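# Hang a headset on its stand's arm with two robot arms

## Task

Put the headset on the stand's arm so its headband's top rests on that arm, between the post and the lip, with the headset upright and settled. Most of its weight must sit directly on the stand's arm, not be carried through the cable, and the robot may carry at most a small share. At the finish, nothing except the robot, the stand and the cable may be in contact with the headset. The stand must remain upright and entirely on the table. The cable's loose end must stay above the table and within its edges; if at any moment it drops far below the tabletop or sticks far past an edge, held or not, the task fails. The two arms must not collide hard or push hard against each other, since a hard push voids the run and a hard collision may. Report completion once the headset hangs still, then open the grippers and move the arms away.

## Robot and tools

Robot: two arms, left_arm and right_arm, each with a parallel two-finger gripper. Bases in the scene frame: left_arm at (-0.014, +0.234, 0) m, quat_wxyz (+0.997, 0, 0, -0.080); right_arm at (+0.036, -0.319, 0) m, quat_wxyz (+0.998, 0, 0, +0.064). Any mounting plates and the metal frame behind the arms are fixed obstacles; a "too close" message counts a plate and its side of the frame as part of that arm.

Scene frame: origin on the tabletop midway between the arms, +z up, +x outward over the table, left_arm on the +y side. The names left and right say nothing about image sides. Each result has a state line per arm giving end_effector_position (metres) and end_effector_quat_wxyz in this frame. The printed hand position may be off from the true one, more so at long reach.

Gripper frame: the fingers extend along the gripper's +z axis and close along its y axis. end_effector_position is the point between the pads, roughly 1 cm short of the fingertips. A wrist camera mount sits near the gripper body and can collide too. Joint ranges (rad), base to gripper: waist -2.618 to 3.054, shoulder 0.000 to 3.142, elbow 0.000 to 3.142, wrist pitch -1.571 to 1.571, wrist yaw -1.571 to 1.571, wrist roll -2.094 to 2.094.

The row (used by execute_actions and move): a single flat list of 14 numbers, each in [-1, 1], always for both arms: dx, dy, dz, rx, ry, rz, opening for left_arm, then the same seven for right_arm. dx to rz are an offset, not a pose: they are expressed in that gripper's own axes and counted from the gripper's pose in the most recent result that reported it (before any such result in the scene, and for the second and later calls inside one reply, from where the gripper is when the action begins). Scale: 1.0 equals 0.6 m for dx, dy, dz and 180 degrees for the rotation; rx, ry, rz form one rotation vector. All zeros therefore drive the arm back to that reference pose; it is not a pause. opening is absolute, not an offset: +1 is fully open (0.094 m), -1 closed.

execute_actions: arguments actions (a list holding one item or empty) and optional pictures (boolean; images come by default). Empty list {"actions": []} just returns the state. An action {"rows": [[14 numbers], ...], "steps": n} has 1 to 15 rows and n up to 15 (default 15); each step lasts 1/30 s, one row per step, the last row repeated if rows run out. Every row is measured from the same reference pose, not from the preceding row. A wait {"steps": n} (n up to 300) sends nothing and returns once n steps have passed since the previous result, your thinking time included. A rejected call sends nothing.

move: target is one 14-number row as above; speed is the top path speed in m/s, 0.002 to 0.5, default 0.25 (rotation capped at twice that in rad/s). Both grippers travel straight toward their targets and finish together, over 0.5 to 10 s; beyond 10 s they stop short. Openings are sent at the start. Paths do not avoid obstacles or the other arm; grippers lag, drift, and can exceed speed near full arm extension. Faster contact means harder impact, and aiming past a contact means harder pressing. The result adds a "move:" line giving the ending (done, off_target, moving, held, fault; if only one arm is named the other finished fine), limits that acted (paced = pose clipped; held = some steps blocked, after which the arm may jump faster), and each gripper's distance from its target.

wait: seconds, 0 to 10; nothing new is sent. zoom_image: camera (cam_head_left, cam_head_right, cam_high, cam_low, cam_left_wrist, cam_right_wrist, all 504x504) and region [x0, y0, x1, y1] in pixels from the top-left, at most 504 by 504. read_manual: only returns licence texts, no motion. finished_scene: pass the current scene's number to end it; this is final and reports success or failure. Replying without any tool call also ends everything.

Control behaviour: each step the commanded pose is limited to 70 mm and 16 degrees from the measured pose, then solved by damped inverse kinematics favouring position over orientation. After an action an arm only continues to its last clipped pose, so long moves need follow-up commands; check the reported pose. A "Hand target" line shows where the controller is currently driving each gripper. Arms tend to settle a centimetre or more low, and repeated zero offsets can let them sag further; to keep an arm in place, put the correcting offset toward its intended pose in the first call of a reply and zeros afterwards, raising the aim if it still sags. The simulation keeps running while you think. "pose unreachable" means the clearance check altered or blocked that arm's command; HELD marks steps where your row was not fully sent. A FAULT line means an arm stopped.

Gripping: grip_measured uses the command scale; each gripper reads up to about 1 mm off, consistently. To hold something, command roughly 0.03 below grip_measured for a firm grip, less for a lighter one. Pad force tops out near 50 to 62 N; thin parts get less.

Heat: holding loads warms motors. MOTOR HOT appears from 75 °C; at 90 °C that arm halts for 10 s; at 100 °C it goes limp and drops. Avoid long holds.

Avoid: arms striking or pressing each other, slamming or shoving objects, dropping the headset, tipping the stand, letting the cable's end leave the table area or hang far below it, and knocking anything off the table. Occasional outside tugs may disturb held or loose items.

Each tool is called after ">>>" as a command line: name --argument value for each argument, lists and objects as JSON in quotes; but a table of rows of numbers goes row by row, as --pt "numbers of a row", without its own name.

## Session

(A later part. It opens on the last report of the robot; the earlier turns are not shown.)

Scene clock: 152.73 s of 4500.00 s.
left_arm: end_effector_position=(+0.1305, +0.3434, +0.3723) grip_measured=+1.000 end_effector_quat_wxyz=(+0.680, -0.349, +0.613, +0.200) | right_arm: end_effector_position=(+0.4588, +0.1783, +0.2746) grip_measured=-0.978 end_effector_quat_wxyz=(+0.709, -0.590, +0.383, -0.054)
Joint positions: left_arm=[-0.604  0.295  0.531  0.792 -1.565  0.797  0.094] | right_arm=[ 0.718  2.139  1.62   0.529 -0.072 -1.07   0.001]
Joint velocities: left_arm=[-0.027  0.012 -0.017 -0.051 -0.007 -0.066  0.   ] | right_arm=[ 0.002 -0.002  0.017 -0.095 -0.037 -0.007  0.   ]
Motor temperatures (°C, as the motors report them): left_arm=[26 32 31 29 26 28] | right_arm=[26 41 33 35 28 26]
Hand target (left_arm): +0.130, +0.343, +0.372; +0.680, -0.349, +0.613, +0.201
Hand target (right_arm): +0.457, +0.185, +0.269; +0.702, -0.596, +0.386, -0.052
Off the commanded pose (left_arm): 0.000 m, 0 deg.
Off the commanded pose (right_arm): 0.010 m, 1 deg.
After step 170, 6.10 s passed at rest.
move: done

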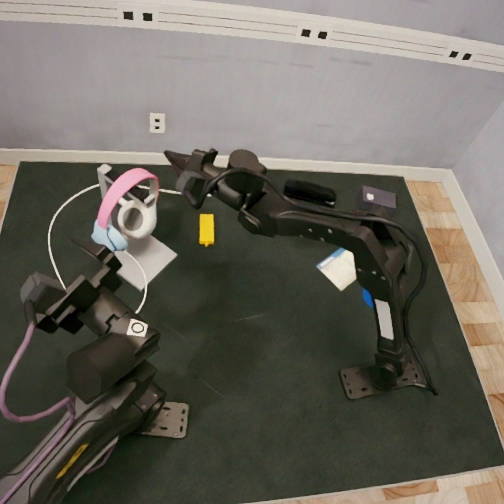

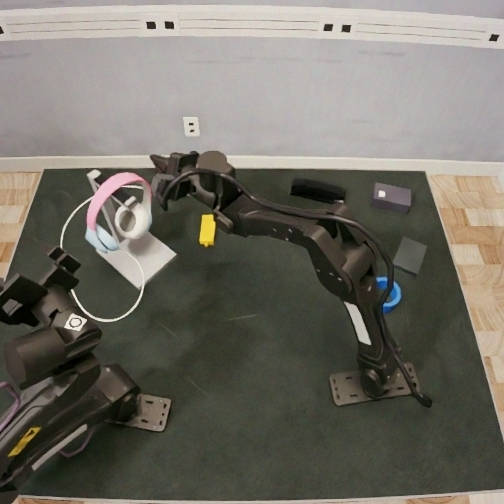

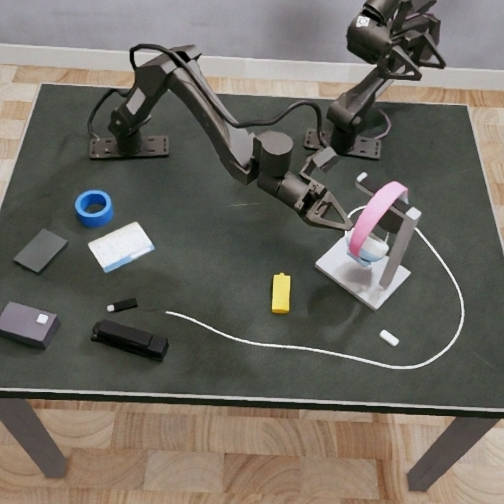

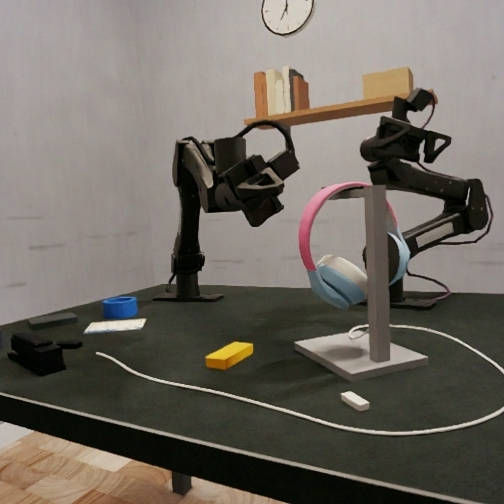

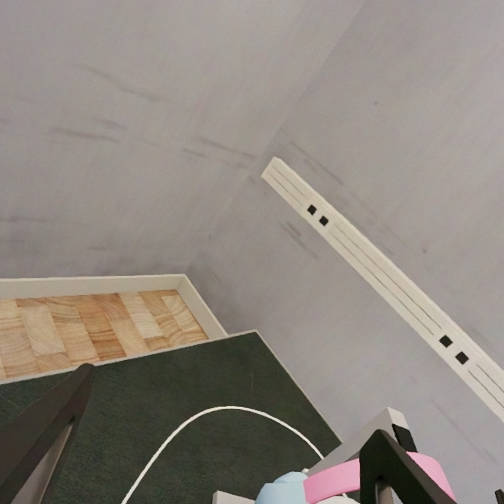

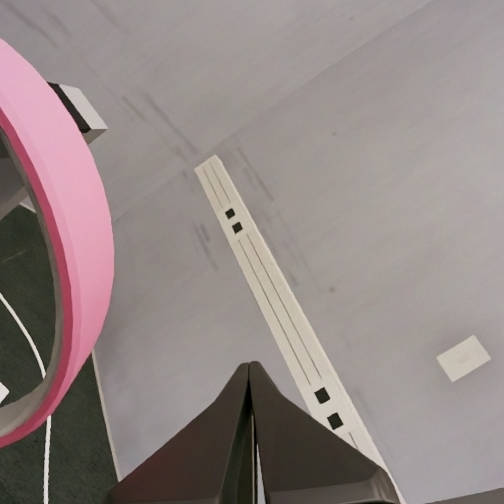

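>>> move --target '[0,0,0,0,0,0,1,0.024,0.043,0.04,0,0,0,-1]' --speed 0.05

>>> move --target '[0,0,0,0,0,0,1,-0.08,0.025,0,0,0,0,-1]' --speed 0.03

Scene clock: 163.97 s of 4500.00 s.
left_arm: end_effector_position=(+0.1305, +0.3434, +0.3723) grip_measured=+1.000 end_effector_quat_wxyz=(+0.680, -0.349, +0.613, +0.200) | right_arm: end_effector_position=(+0.4726, +0.1940, +0.2437) grip_measured=-0.978 end_effector_quat_wxyz=(+0.705, -0.593, +0.386, -0.054)
Joint positions: left_arm=[-0.604  0.295  0.531  0.792 -1.565  0.797  0.094] | right_arm=[ 0.718  2.251  1.689  0.561 -0.072 -1.07   0.001]
Joint velocities: left_arm=[ 0.002 -0.002  0.002 -0.037 -0.022 -0.007  0.   ] | right_arm=[ 0.017  0.002  0.017 -0.022  0.007  0.007  0.   ]
Motor temperatures (°C, as the motors report them): left_arm=[26 32 31 29 26 28] | right_arm=[26 43 35 35 28 26]
Hand target (left_arm): +0.130, +0.343, +0.372; +0.680, -0.349, +0.613, +0.201
Hand target (right_arm): +0.474, +0.198, +0.246; +0.709, -0.590, +0.383, -0.055
Off the commanded pose (left_arm): 0.000 m, 0 deg.
Off the commanded pose (right_arm): 0.004 m, 1 deg.
After step 90, 7.17 s passed at rest.
move: done

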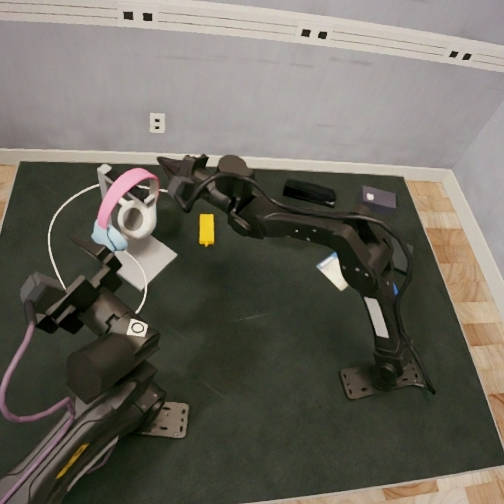

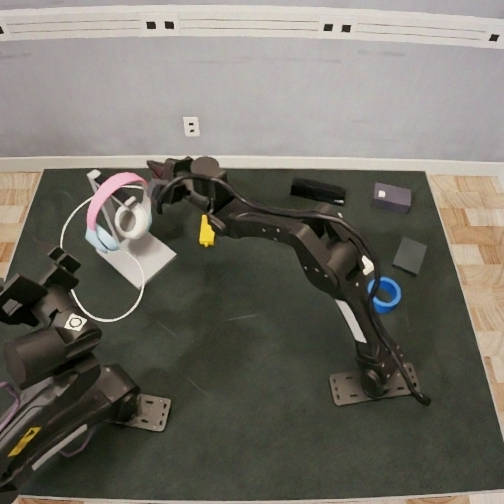

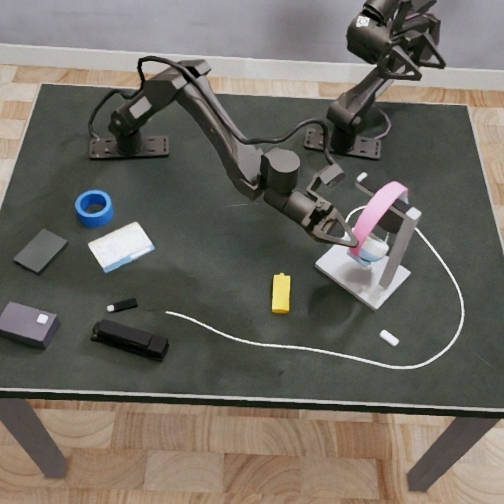

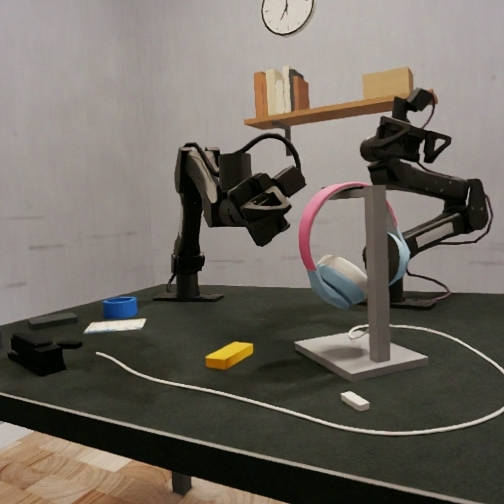

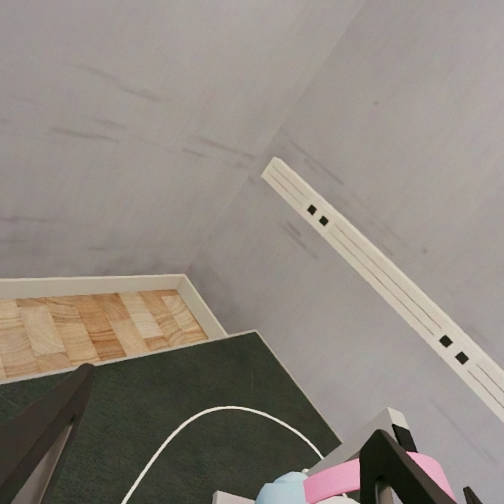

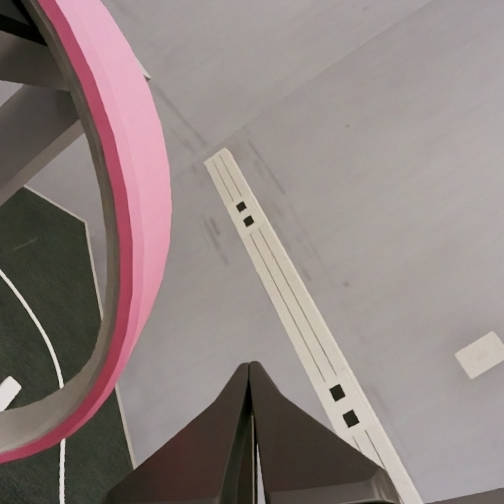

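Scene clock: 165.87 s of 4500.00 s.
left_arm: end_effector_position=(+0.1305, +0.3434, +0.3723) grip_measured=+1.000 end_effector_quat_wxyz=(+0.680, -0.349, +0.613, +0.200) | right_arm: end_effector_position=(+0.4462, +0.2155, +0.2438) grip_measured=-0.978 end_effector_quat_wxyz=(+0.704, -0.587, +0.395, -0.065)
Joint positions: left_arm=[-0.604  0.295  0.531  0.792 -1.565  0.796  0.094] | right_arm=[ 0.798  2.251  1.689  0.561  0.039 -1.07   0.001]
Joint velocities: left_arm=[-0.012 -0.007 -0.002  0.081  0.037  0.022  0.   ] | right_arm=[ 0.007 -0.007 -0.027  0.022  0.007  0.007 -0.   ]
Motor temperatures (°C, as the motors report them): left_arm=[26 32 31 29 26 28] | right_arm=[26 44 35 35 28 26]
Hand target (left_arm): +0.130, +0.343, +0.372; +0.680, -0.349, +0.613, +0.200
Hand target (right_arm): +0.433, +0.223, +0.254; +0.705, -0.593, +0.385, -0.055
Off the commanded pose (left_arm): 0.000 m, 0 deg.
Off the commanded pose (right_arm): 0.018 m, 2 deg.
move: off_target (right_arm)

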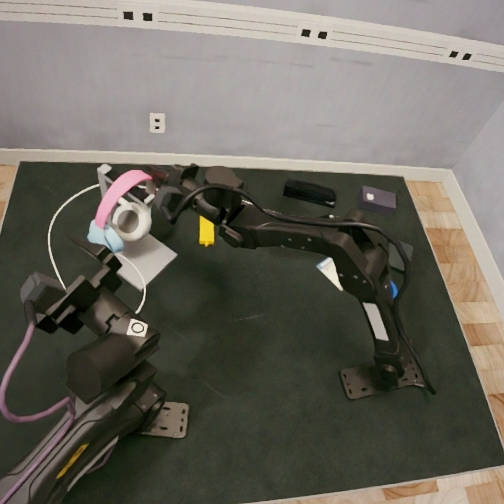

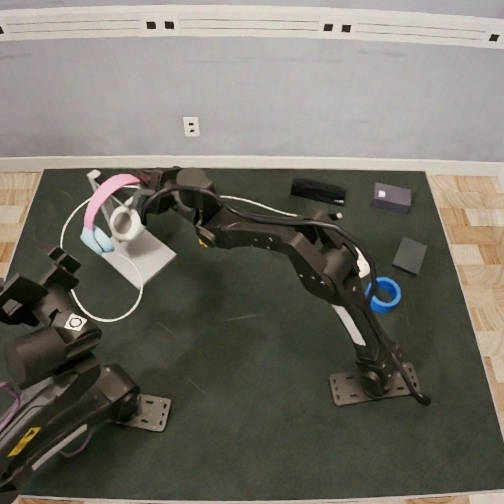

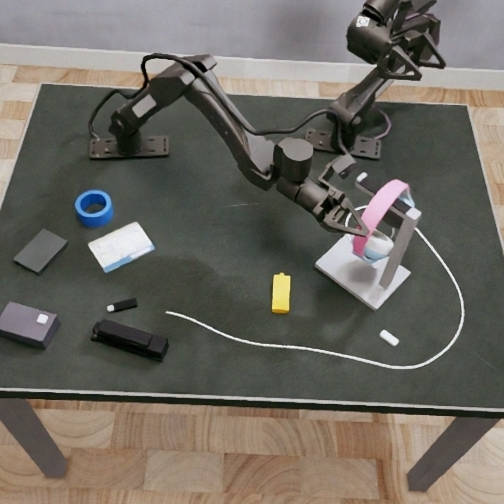

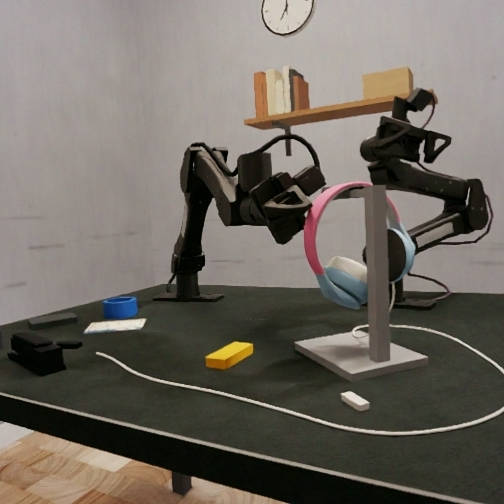

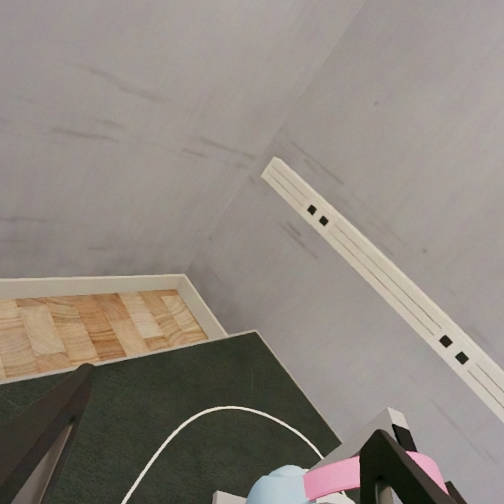

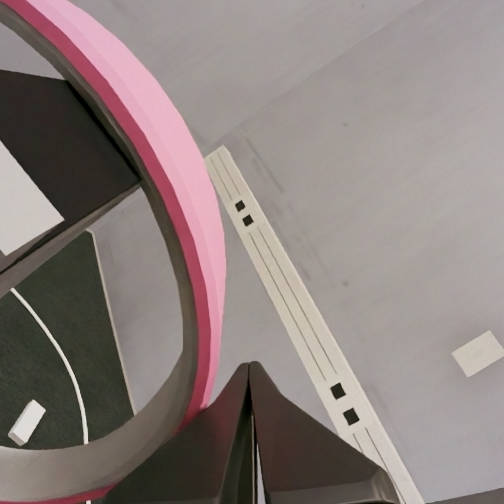

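>>> move --target '[0,0,0,0,0,0,1,0.02,-0.02,-0.08,0,0,0.13,-0.2]' --speed 0.06

>>> move --target '[0,0,0,0,0,0,1,-0.01,0.03,0,0,0,0,-0.2]' --speed 0.06

Scene clock: 176.17 s of 4500.00 s.
left_arm: end_effector_position=(+0.1305, +0.3434, +0.3723) grip_measured=+1.000 end_effector_quat_wxyz=(+0.680, -0.349, +0.613, +0.200) | right_arm: end_effector_position=(+0.4282, +0.1746, +0.2367) grip_measured=-0.202 end_effector_quat_wxyz=(+0.697, -0.503, +0.506, +0.074)
Joint positions: left_arm=[-0.604  0.295  0.531  0.792 -1.565  0.796  0.094] | right_arm=[ 0.775  2.098  1.427  0.653  0.014 -0.676  0.037]
Joint velocities: left_arm=[-0.007 -0.007 -0.012 -0.051 -0.081 -0.051  0.   ] | right_arm=[ 0.007 -0.007 -0.007  0.051  0.022 -0.007 -0.   ]
Motor temperatures (°C, as the motors report them): left_arm=[26 32 31 29 26 28] | right_arm=[26 48 34 35 28 26]
Hand target (left_arm): +0.130, +0.343, +0.372; +0.680, -0.349, +0.613, +0.200
Hand target (right_arm): +0.429, +0.168, +0.248; +0.702, -0.495, +0.506, +0.079
Off the commanded pose (left_arm): 0.000 m, 0 deg.
Off the commanded pose (right_arm): 0.014 m, 1 deg.
After step 90, 3.60 s passed at rest.
move: off_target (right_arm)

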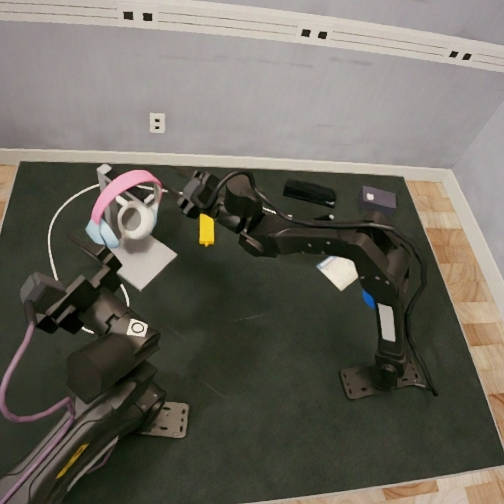

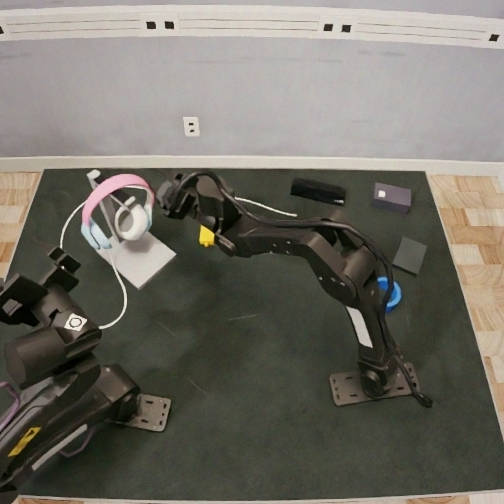

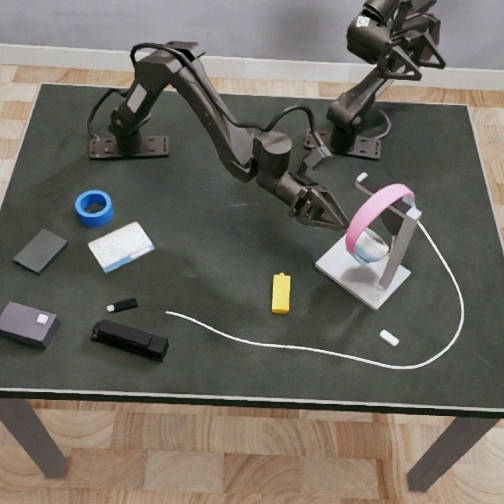

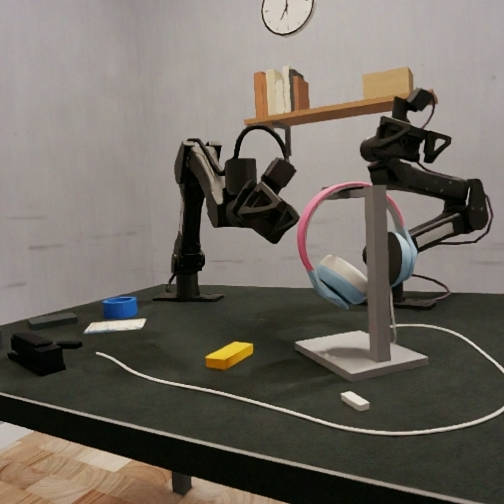

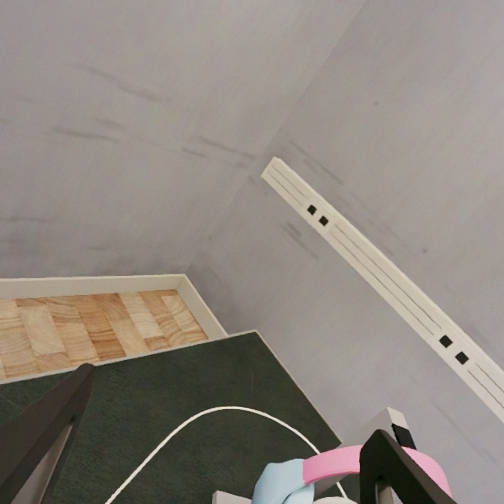

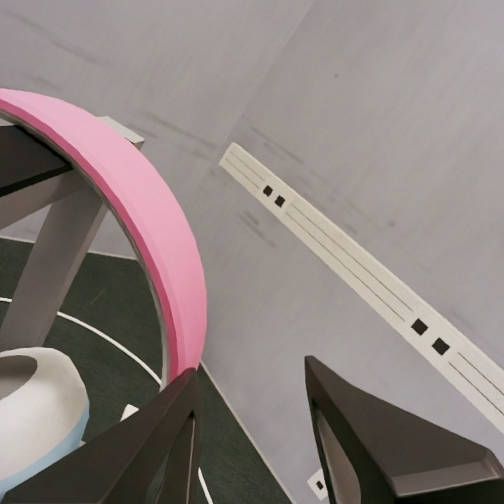

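Scene clock: 177.03 s of 4500.00 s.
left_arm: end_effector_position=(+0.1305, +0.3434, +0.3723) grip_measured=+1.000 end_effector_quat_wxyz=(+0.680, -0.349, +0.613, +0.200) | right_arm: end_effector_position=(+0.4223, +0.1790, +0.2427) grip_measured=-0.202 end_effector_quat_wxyz=(+0.706, -0.491, +0.505, +0.068)
Joint positions: left_arm=[-0.604  0.295  0.531  0.792 -1.565  0.796  0.094] | right_arm=[ 0.799  2.098  1.427  0.678  0.06  -0.676  0.037]
Joint velocities: left_arm=[-0.007 -0.012  0.007  0.007  0.051  0.037  0.   ] | right_arm=[-0.012  0.022 -0.022 -0.007 -0.037 -0.007 -0.001]
Motor temperatures (°C, as the motors report them): left_arm=[26 32 31 29 26 28] | right_arm=[26 48 34 35 28 26]
Hand target (left_arm): +0.130, +0.343, +0.372; +0.680, -0.349, +0.613, +0.200
Hand target (right_arm): +0.414, +0.185, +0.230; +0.696, -0.503, +0.506, +0.074
Off the commanded pose (left_arm): 0.000 m, 0 deg.
Off the commanded pose (right_arm): 0.016 m, 2 deg.
move: off_target (right_arm)

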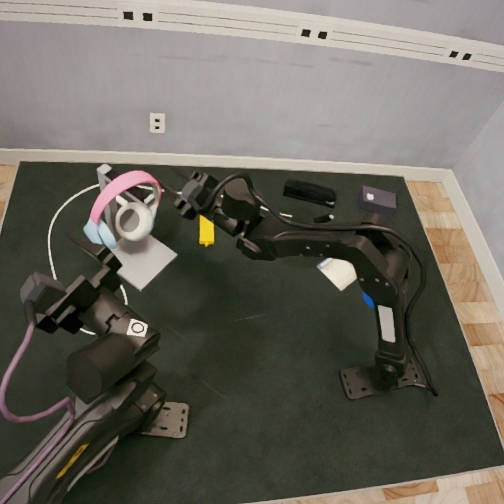

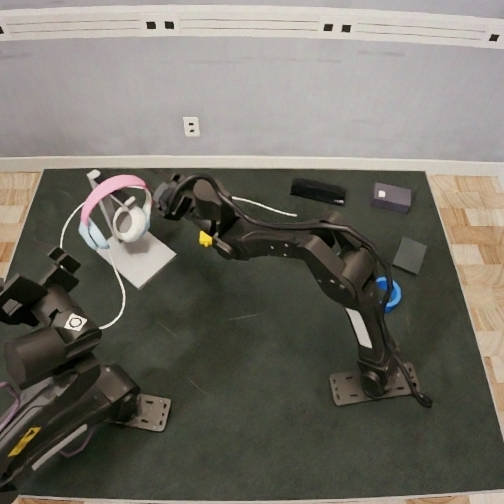

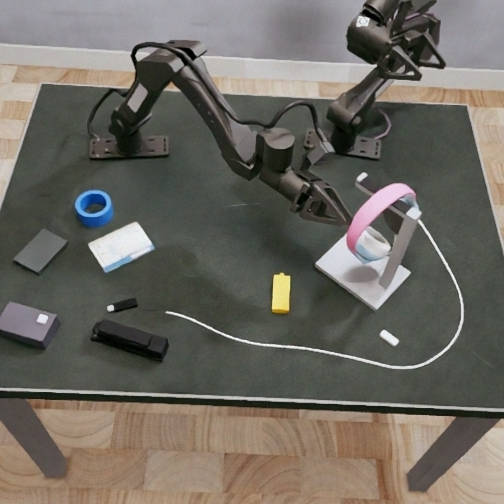

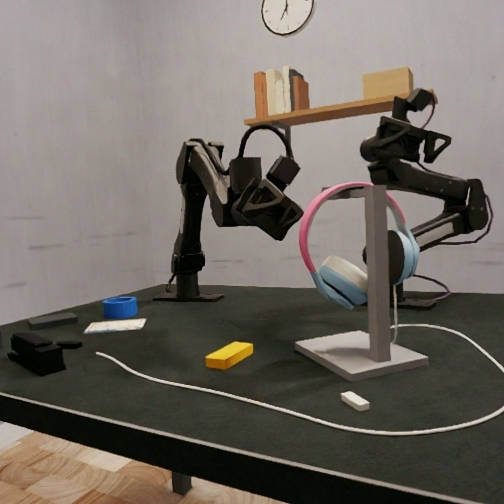

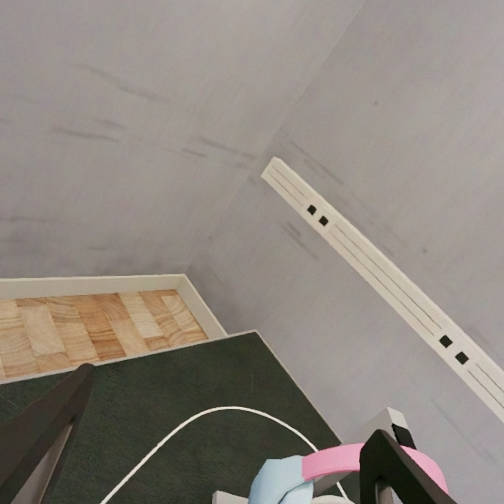

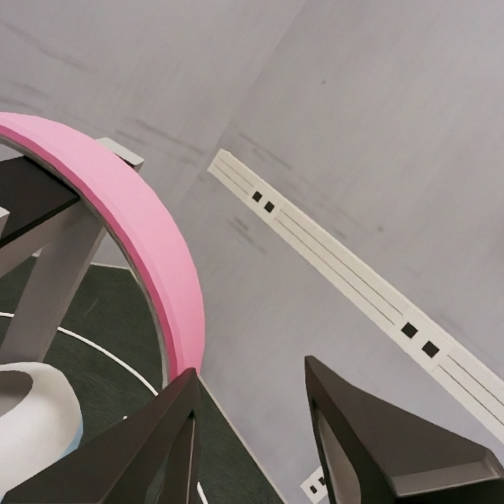

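>>> move --target '[0,0,0,0,0,0,1,0,0,-0.05,0,0,0,0]' --speed 0.06

>>> move --target '[0,0,0,0,0,0,1,-0.005,0.04,0,0,0,0,0]' --speed 0.06

>>> move --target '[0,0,0,0,0,0,1,-0.01,0,0.1,0,0,0,0]' --speed 0.04

Scene clock: 187.33 s of 4500.00 s.
left_arm: end_effector_position=(+0.1305, +0.3434, +0.3723) grip_measured=+1.000 end_effector_quat_wxyz=(+0.680, -0.349, +0.613, +0.200) | right_arm: end_effector_position=(+0.4080, +0.1582, +0.2340) grip_measured=-0.002 end_effector_quat_wxyz=(+0.702, -0.494, +0.510, +0.065)
Joint positions: left_arm=[-0.604  0.295  0.531  0.792 -1.565  0.796  0.094] | right_arm=[ 0.799  2.022  1.285  0.731  0.065 -0.676  0.047]
Joint velocities: left_arm=[-0.002 -0.002 -0.002  0.051  0.081  0.007  0.   ] | right_arm=[-0.002  0.007 -0.002 -0.051  0.022  0.007  0.   ]
Motor temperatures (°C, as the motors report them): left_arm=[26 32 31 29 26 28] | right_arm=[26 47 33 36 28 26]
Hand target (left_arm): +0.130, +0.343, +0.372; +0.680, -0.349, +0.613, +0.200
Hand target (right_arm): +0.403, +0.156, +0.242; +0.706, -0.491, +0.505, +0.068
Off the commanded pose (left_arm): 0.000 m, 0 deg.
Off the commanded pose (right_arm): 0.010 m, 1 deg.
After step 90, 6.40 s passed at rest.
move: done

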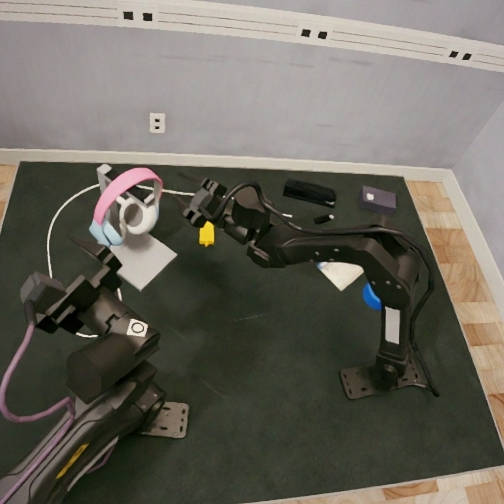

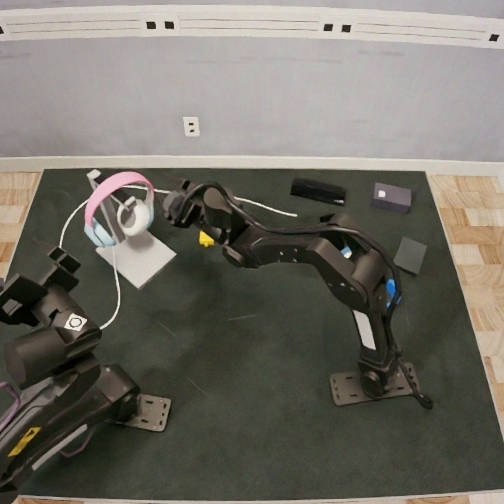

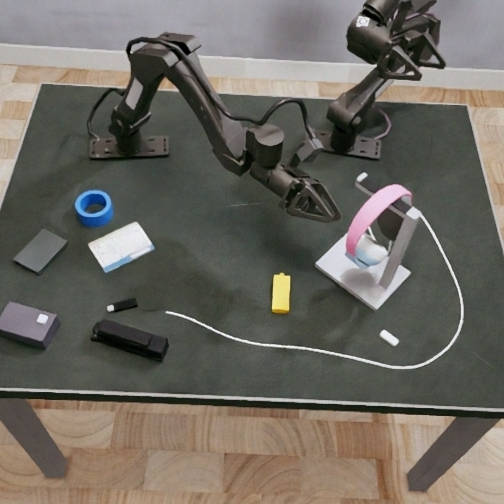

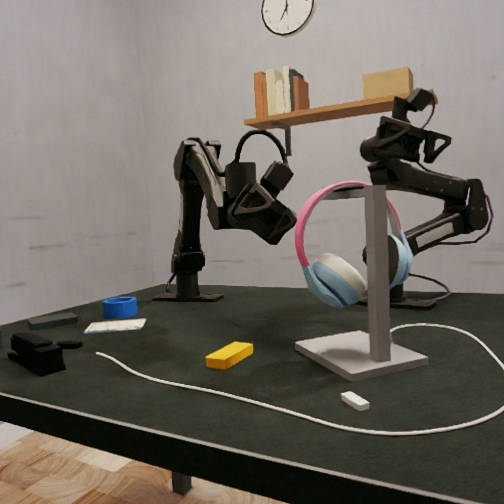

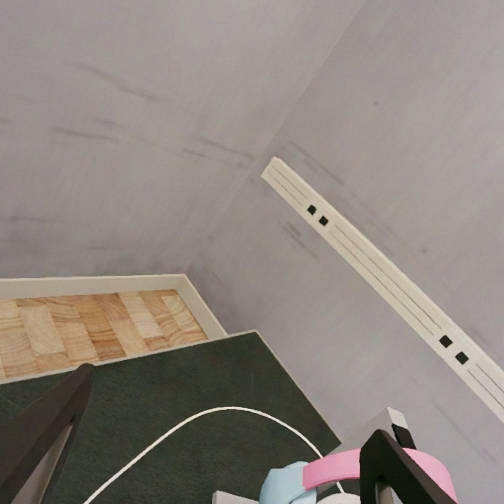

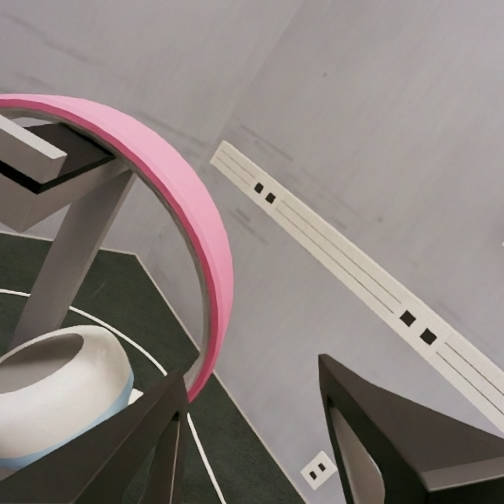

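Scene clock: 188.10 s of 4500.00 s.
left_arm: end_effector_position=(+0.1305, +0.3434, +0.3723) grip_measured=+1.000 end_effector_quat_wxyz=(+0.680, -0.349, +0.613, +0.200) | right_arm: end_effector_position=(+0.3935, +0.1685, +0.2429) grip_measured=-0.002 end_effector_quat_wxyz=(+0.714, -0.484, +0.501, +0.068)
Joint positions: left_arm=[-0.604  0.295  0.531  0.792 -1.565  0.796  0.094] | right_arm=[ 0.84   2.022  1.285  0.767  0.105 -0.676  0.047]
Joint velocities: left_arm=[-0.002 -0.007  0.007  0.037  0.037 -0.037  0.   ] | right_arm=[-0.022 -0.002 -0.002 -0.051  0.022 -0.022  0.002]
Motor temperatures (°C, as the motors report them): left_arm=[26 32 31 29 26 28] | right_arm=[26 47 33 36 28 26]
Hand target (left_arm): +0.130, +0.343, +0.372; +0.680, -0.349, +0.613, +0.200
Hand target (right_arm): +0.392, +0.171, +0.222; +0.702, -0.494, +0.510, +0.065
Off the commanded pose (left_arm): 0.000 m, 0 deg.
Off the commanded pose (right_arm): 0.022 m, 2 deg.
move: off_target (right_arm)

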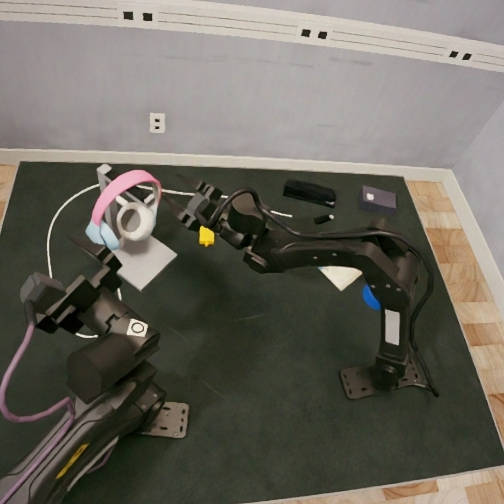

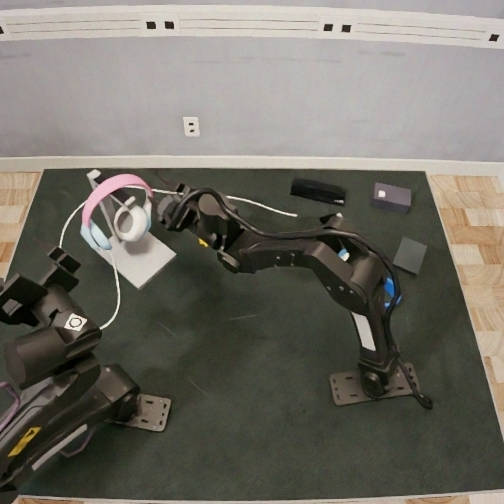

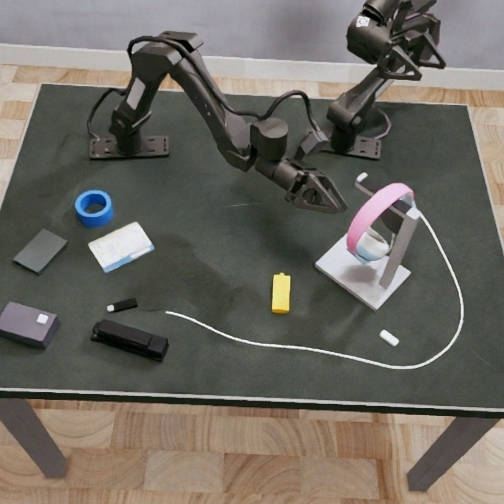

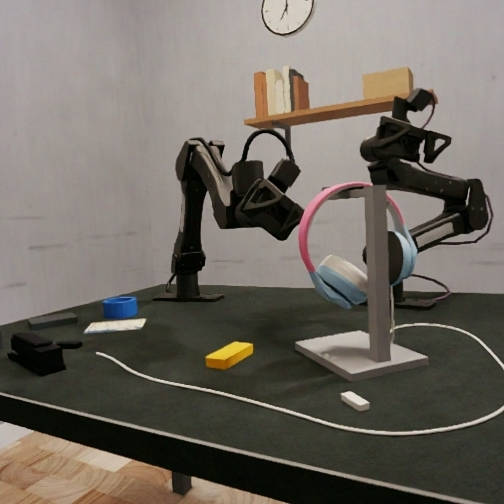

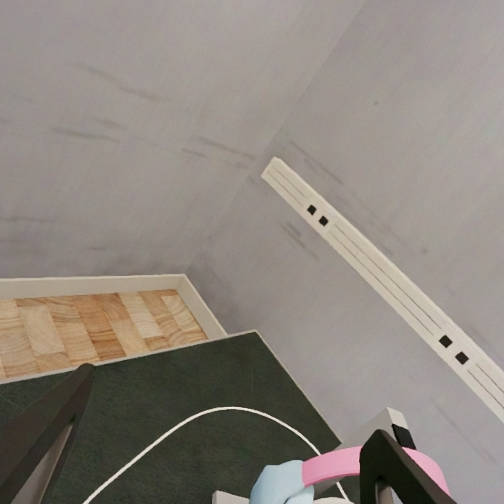

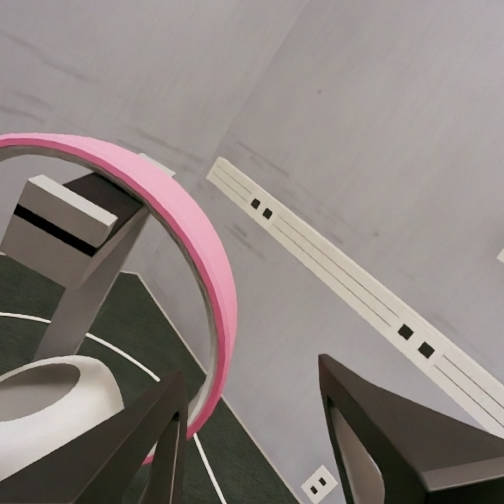

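Scene clock: 189.90 s of 4500.00 s.
left_arm: end_effector_position=(+0.1305, +0.3434, +0.3723) grip_measured=+1.000 end_effector_quat_wxyz=(+0.680, -0.349, +0.613, +0.200) | right_arm: end_effector_position=(+0.4245, +0.2138, +0.2585) grip_measured=-0.002 end_effector_quat_wxyz=(+0.723, -0.477, +0.495, +0.070)
Joint positions: left_arm=[-0.604  0.295  0.531  0.792 -1.565  0.795  0.094] | right_arm=[ 0.84   2.2    1.607  0.648  0.104 -0.676  0.047]
Joint velocities: left_arm=[ 0.002 -0.012 -0.007 -0.051 -0.095  0.007  0.   ] | right_arm=[ 0.007 -0.002  0.017 -0.007  0.007  0.022  0.   ]
Motor temperatures (°C, as the motors report them): left_arm=[26 32 31 29 26 28] | right_arm=[26 47 34 36 28 26]
Hand target (left_arm): +0.130, +0.343, +0.372; +0.680, -0.349, +0.613, +0.200
Hand target (right_arm): +0.429, +0.216, +0.250; +0.714, -0.484, +0.501, +0.068
Off the commanded pose (left_arm): 0.000 m, 0 deg.
Off the commanded pose (right_arm): 0.011 m, 1 deg.
move: off_target (right_arm)

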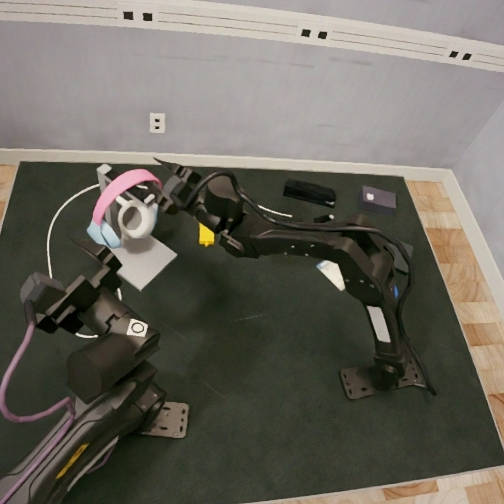

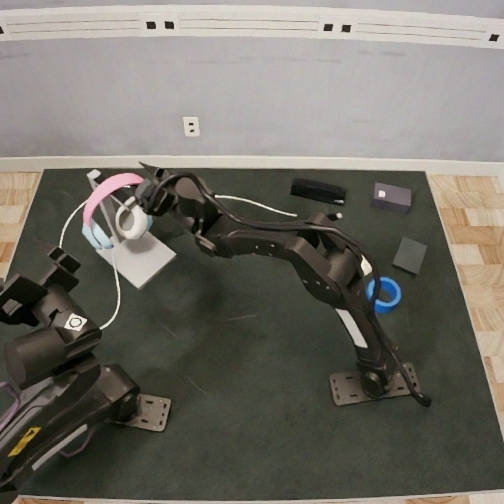

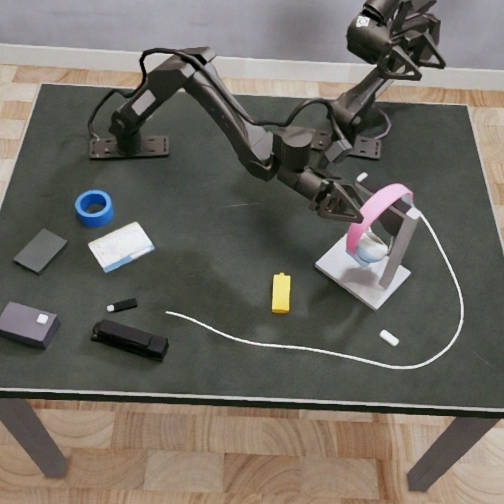

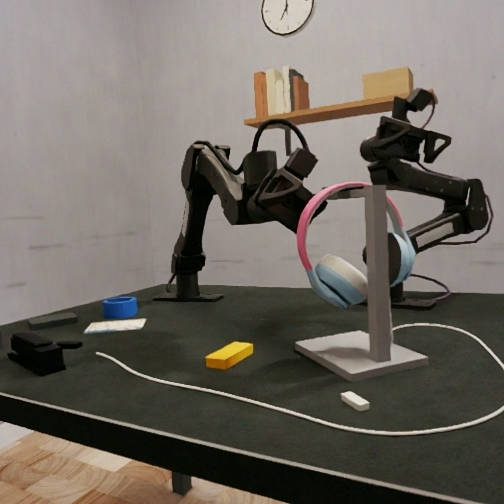

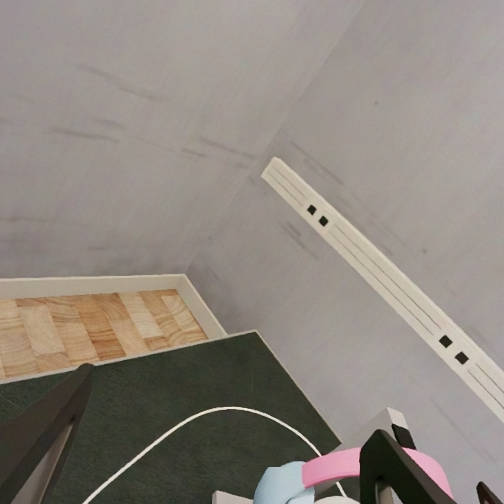

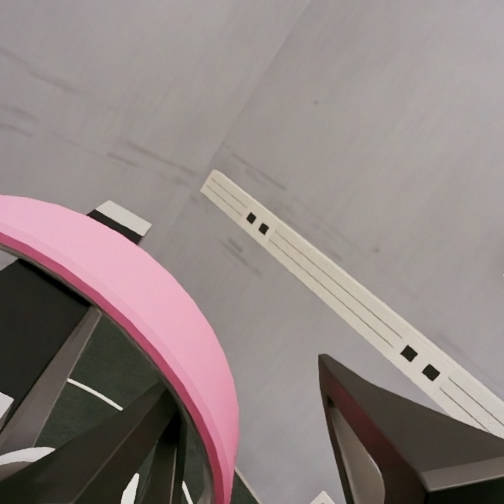

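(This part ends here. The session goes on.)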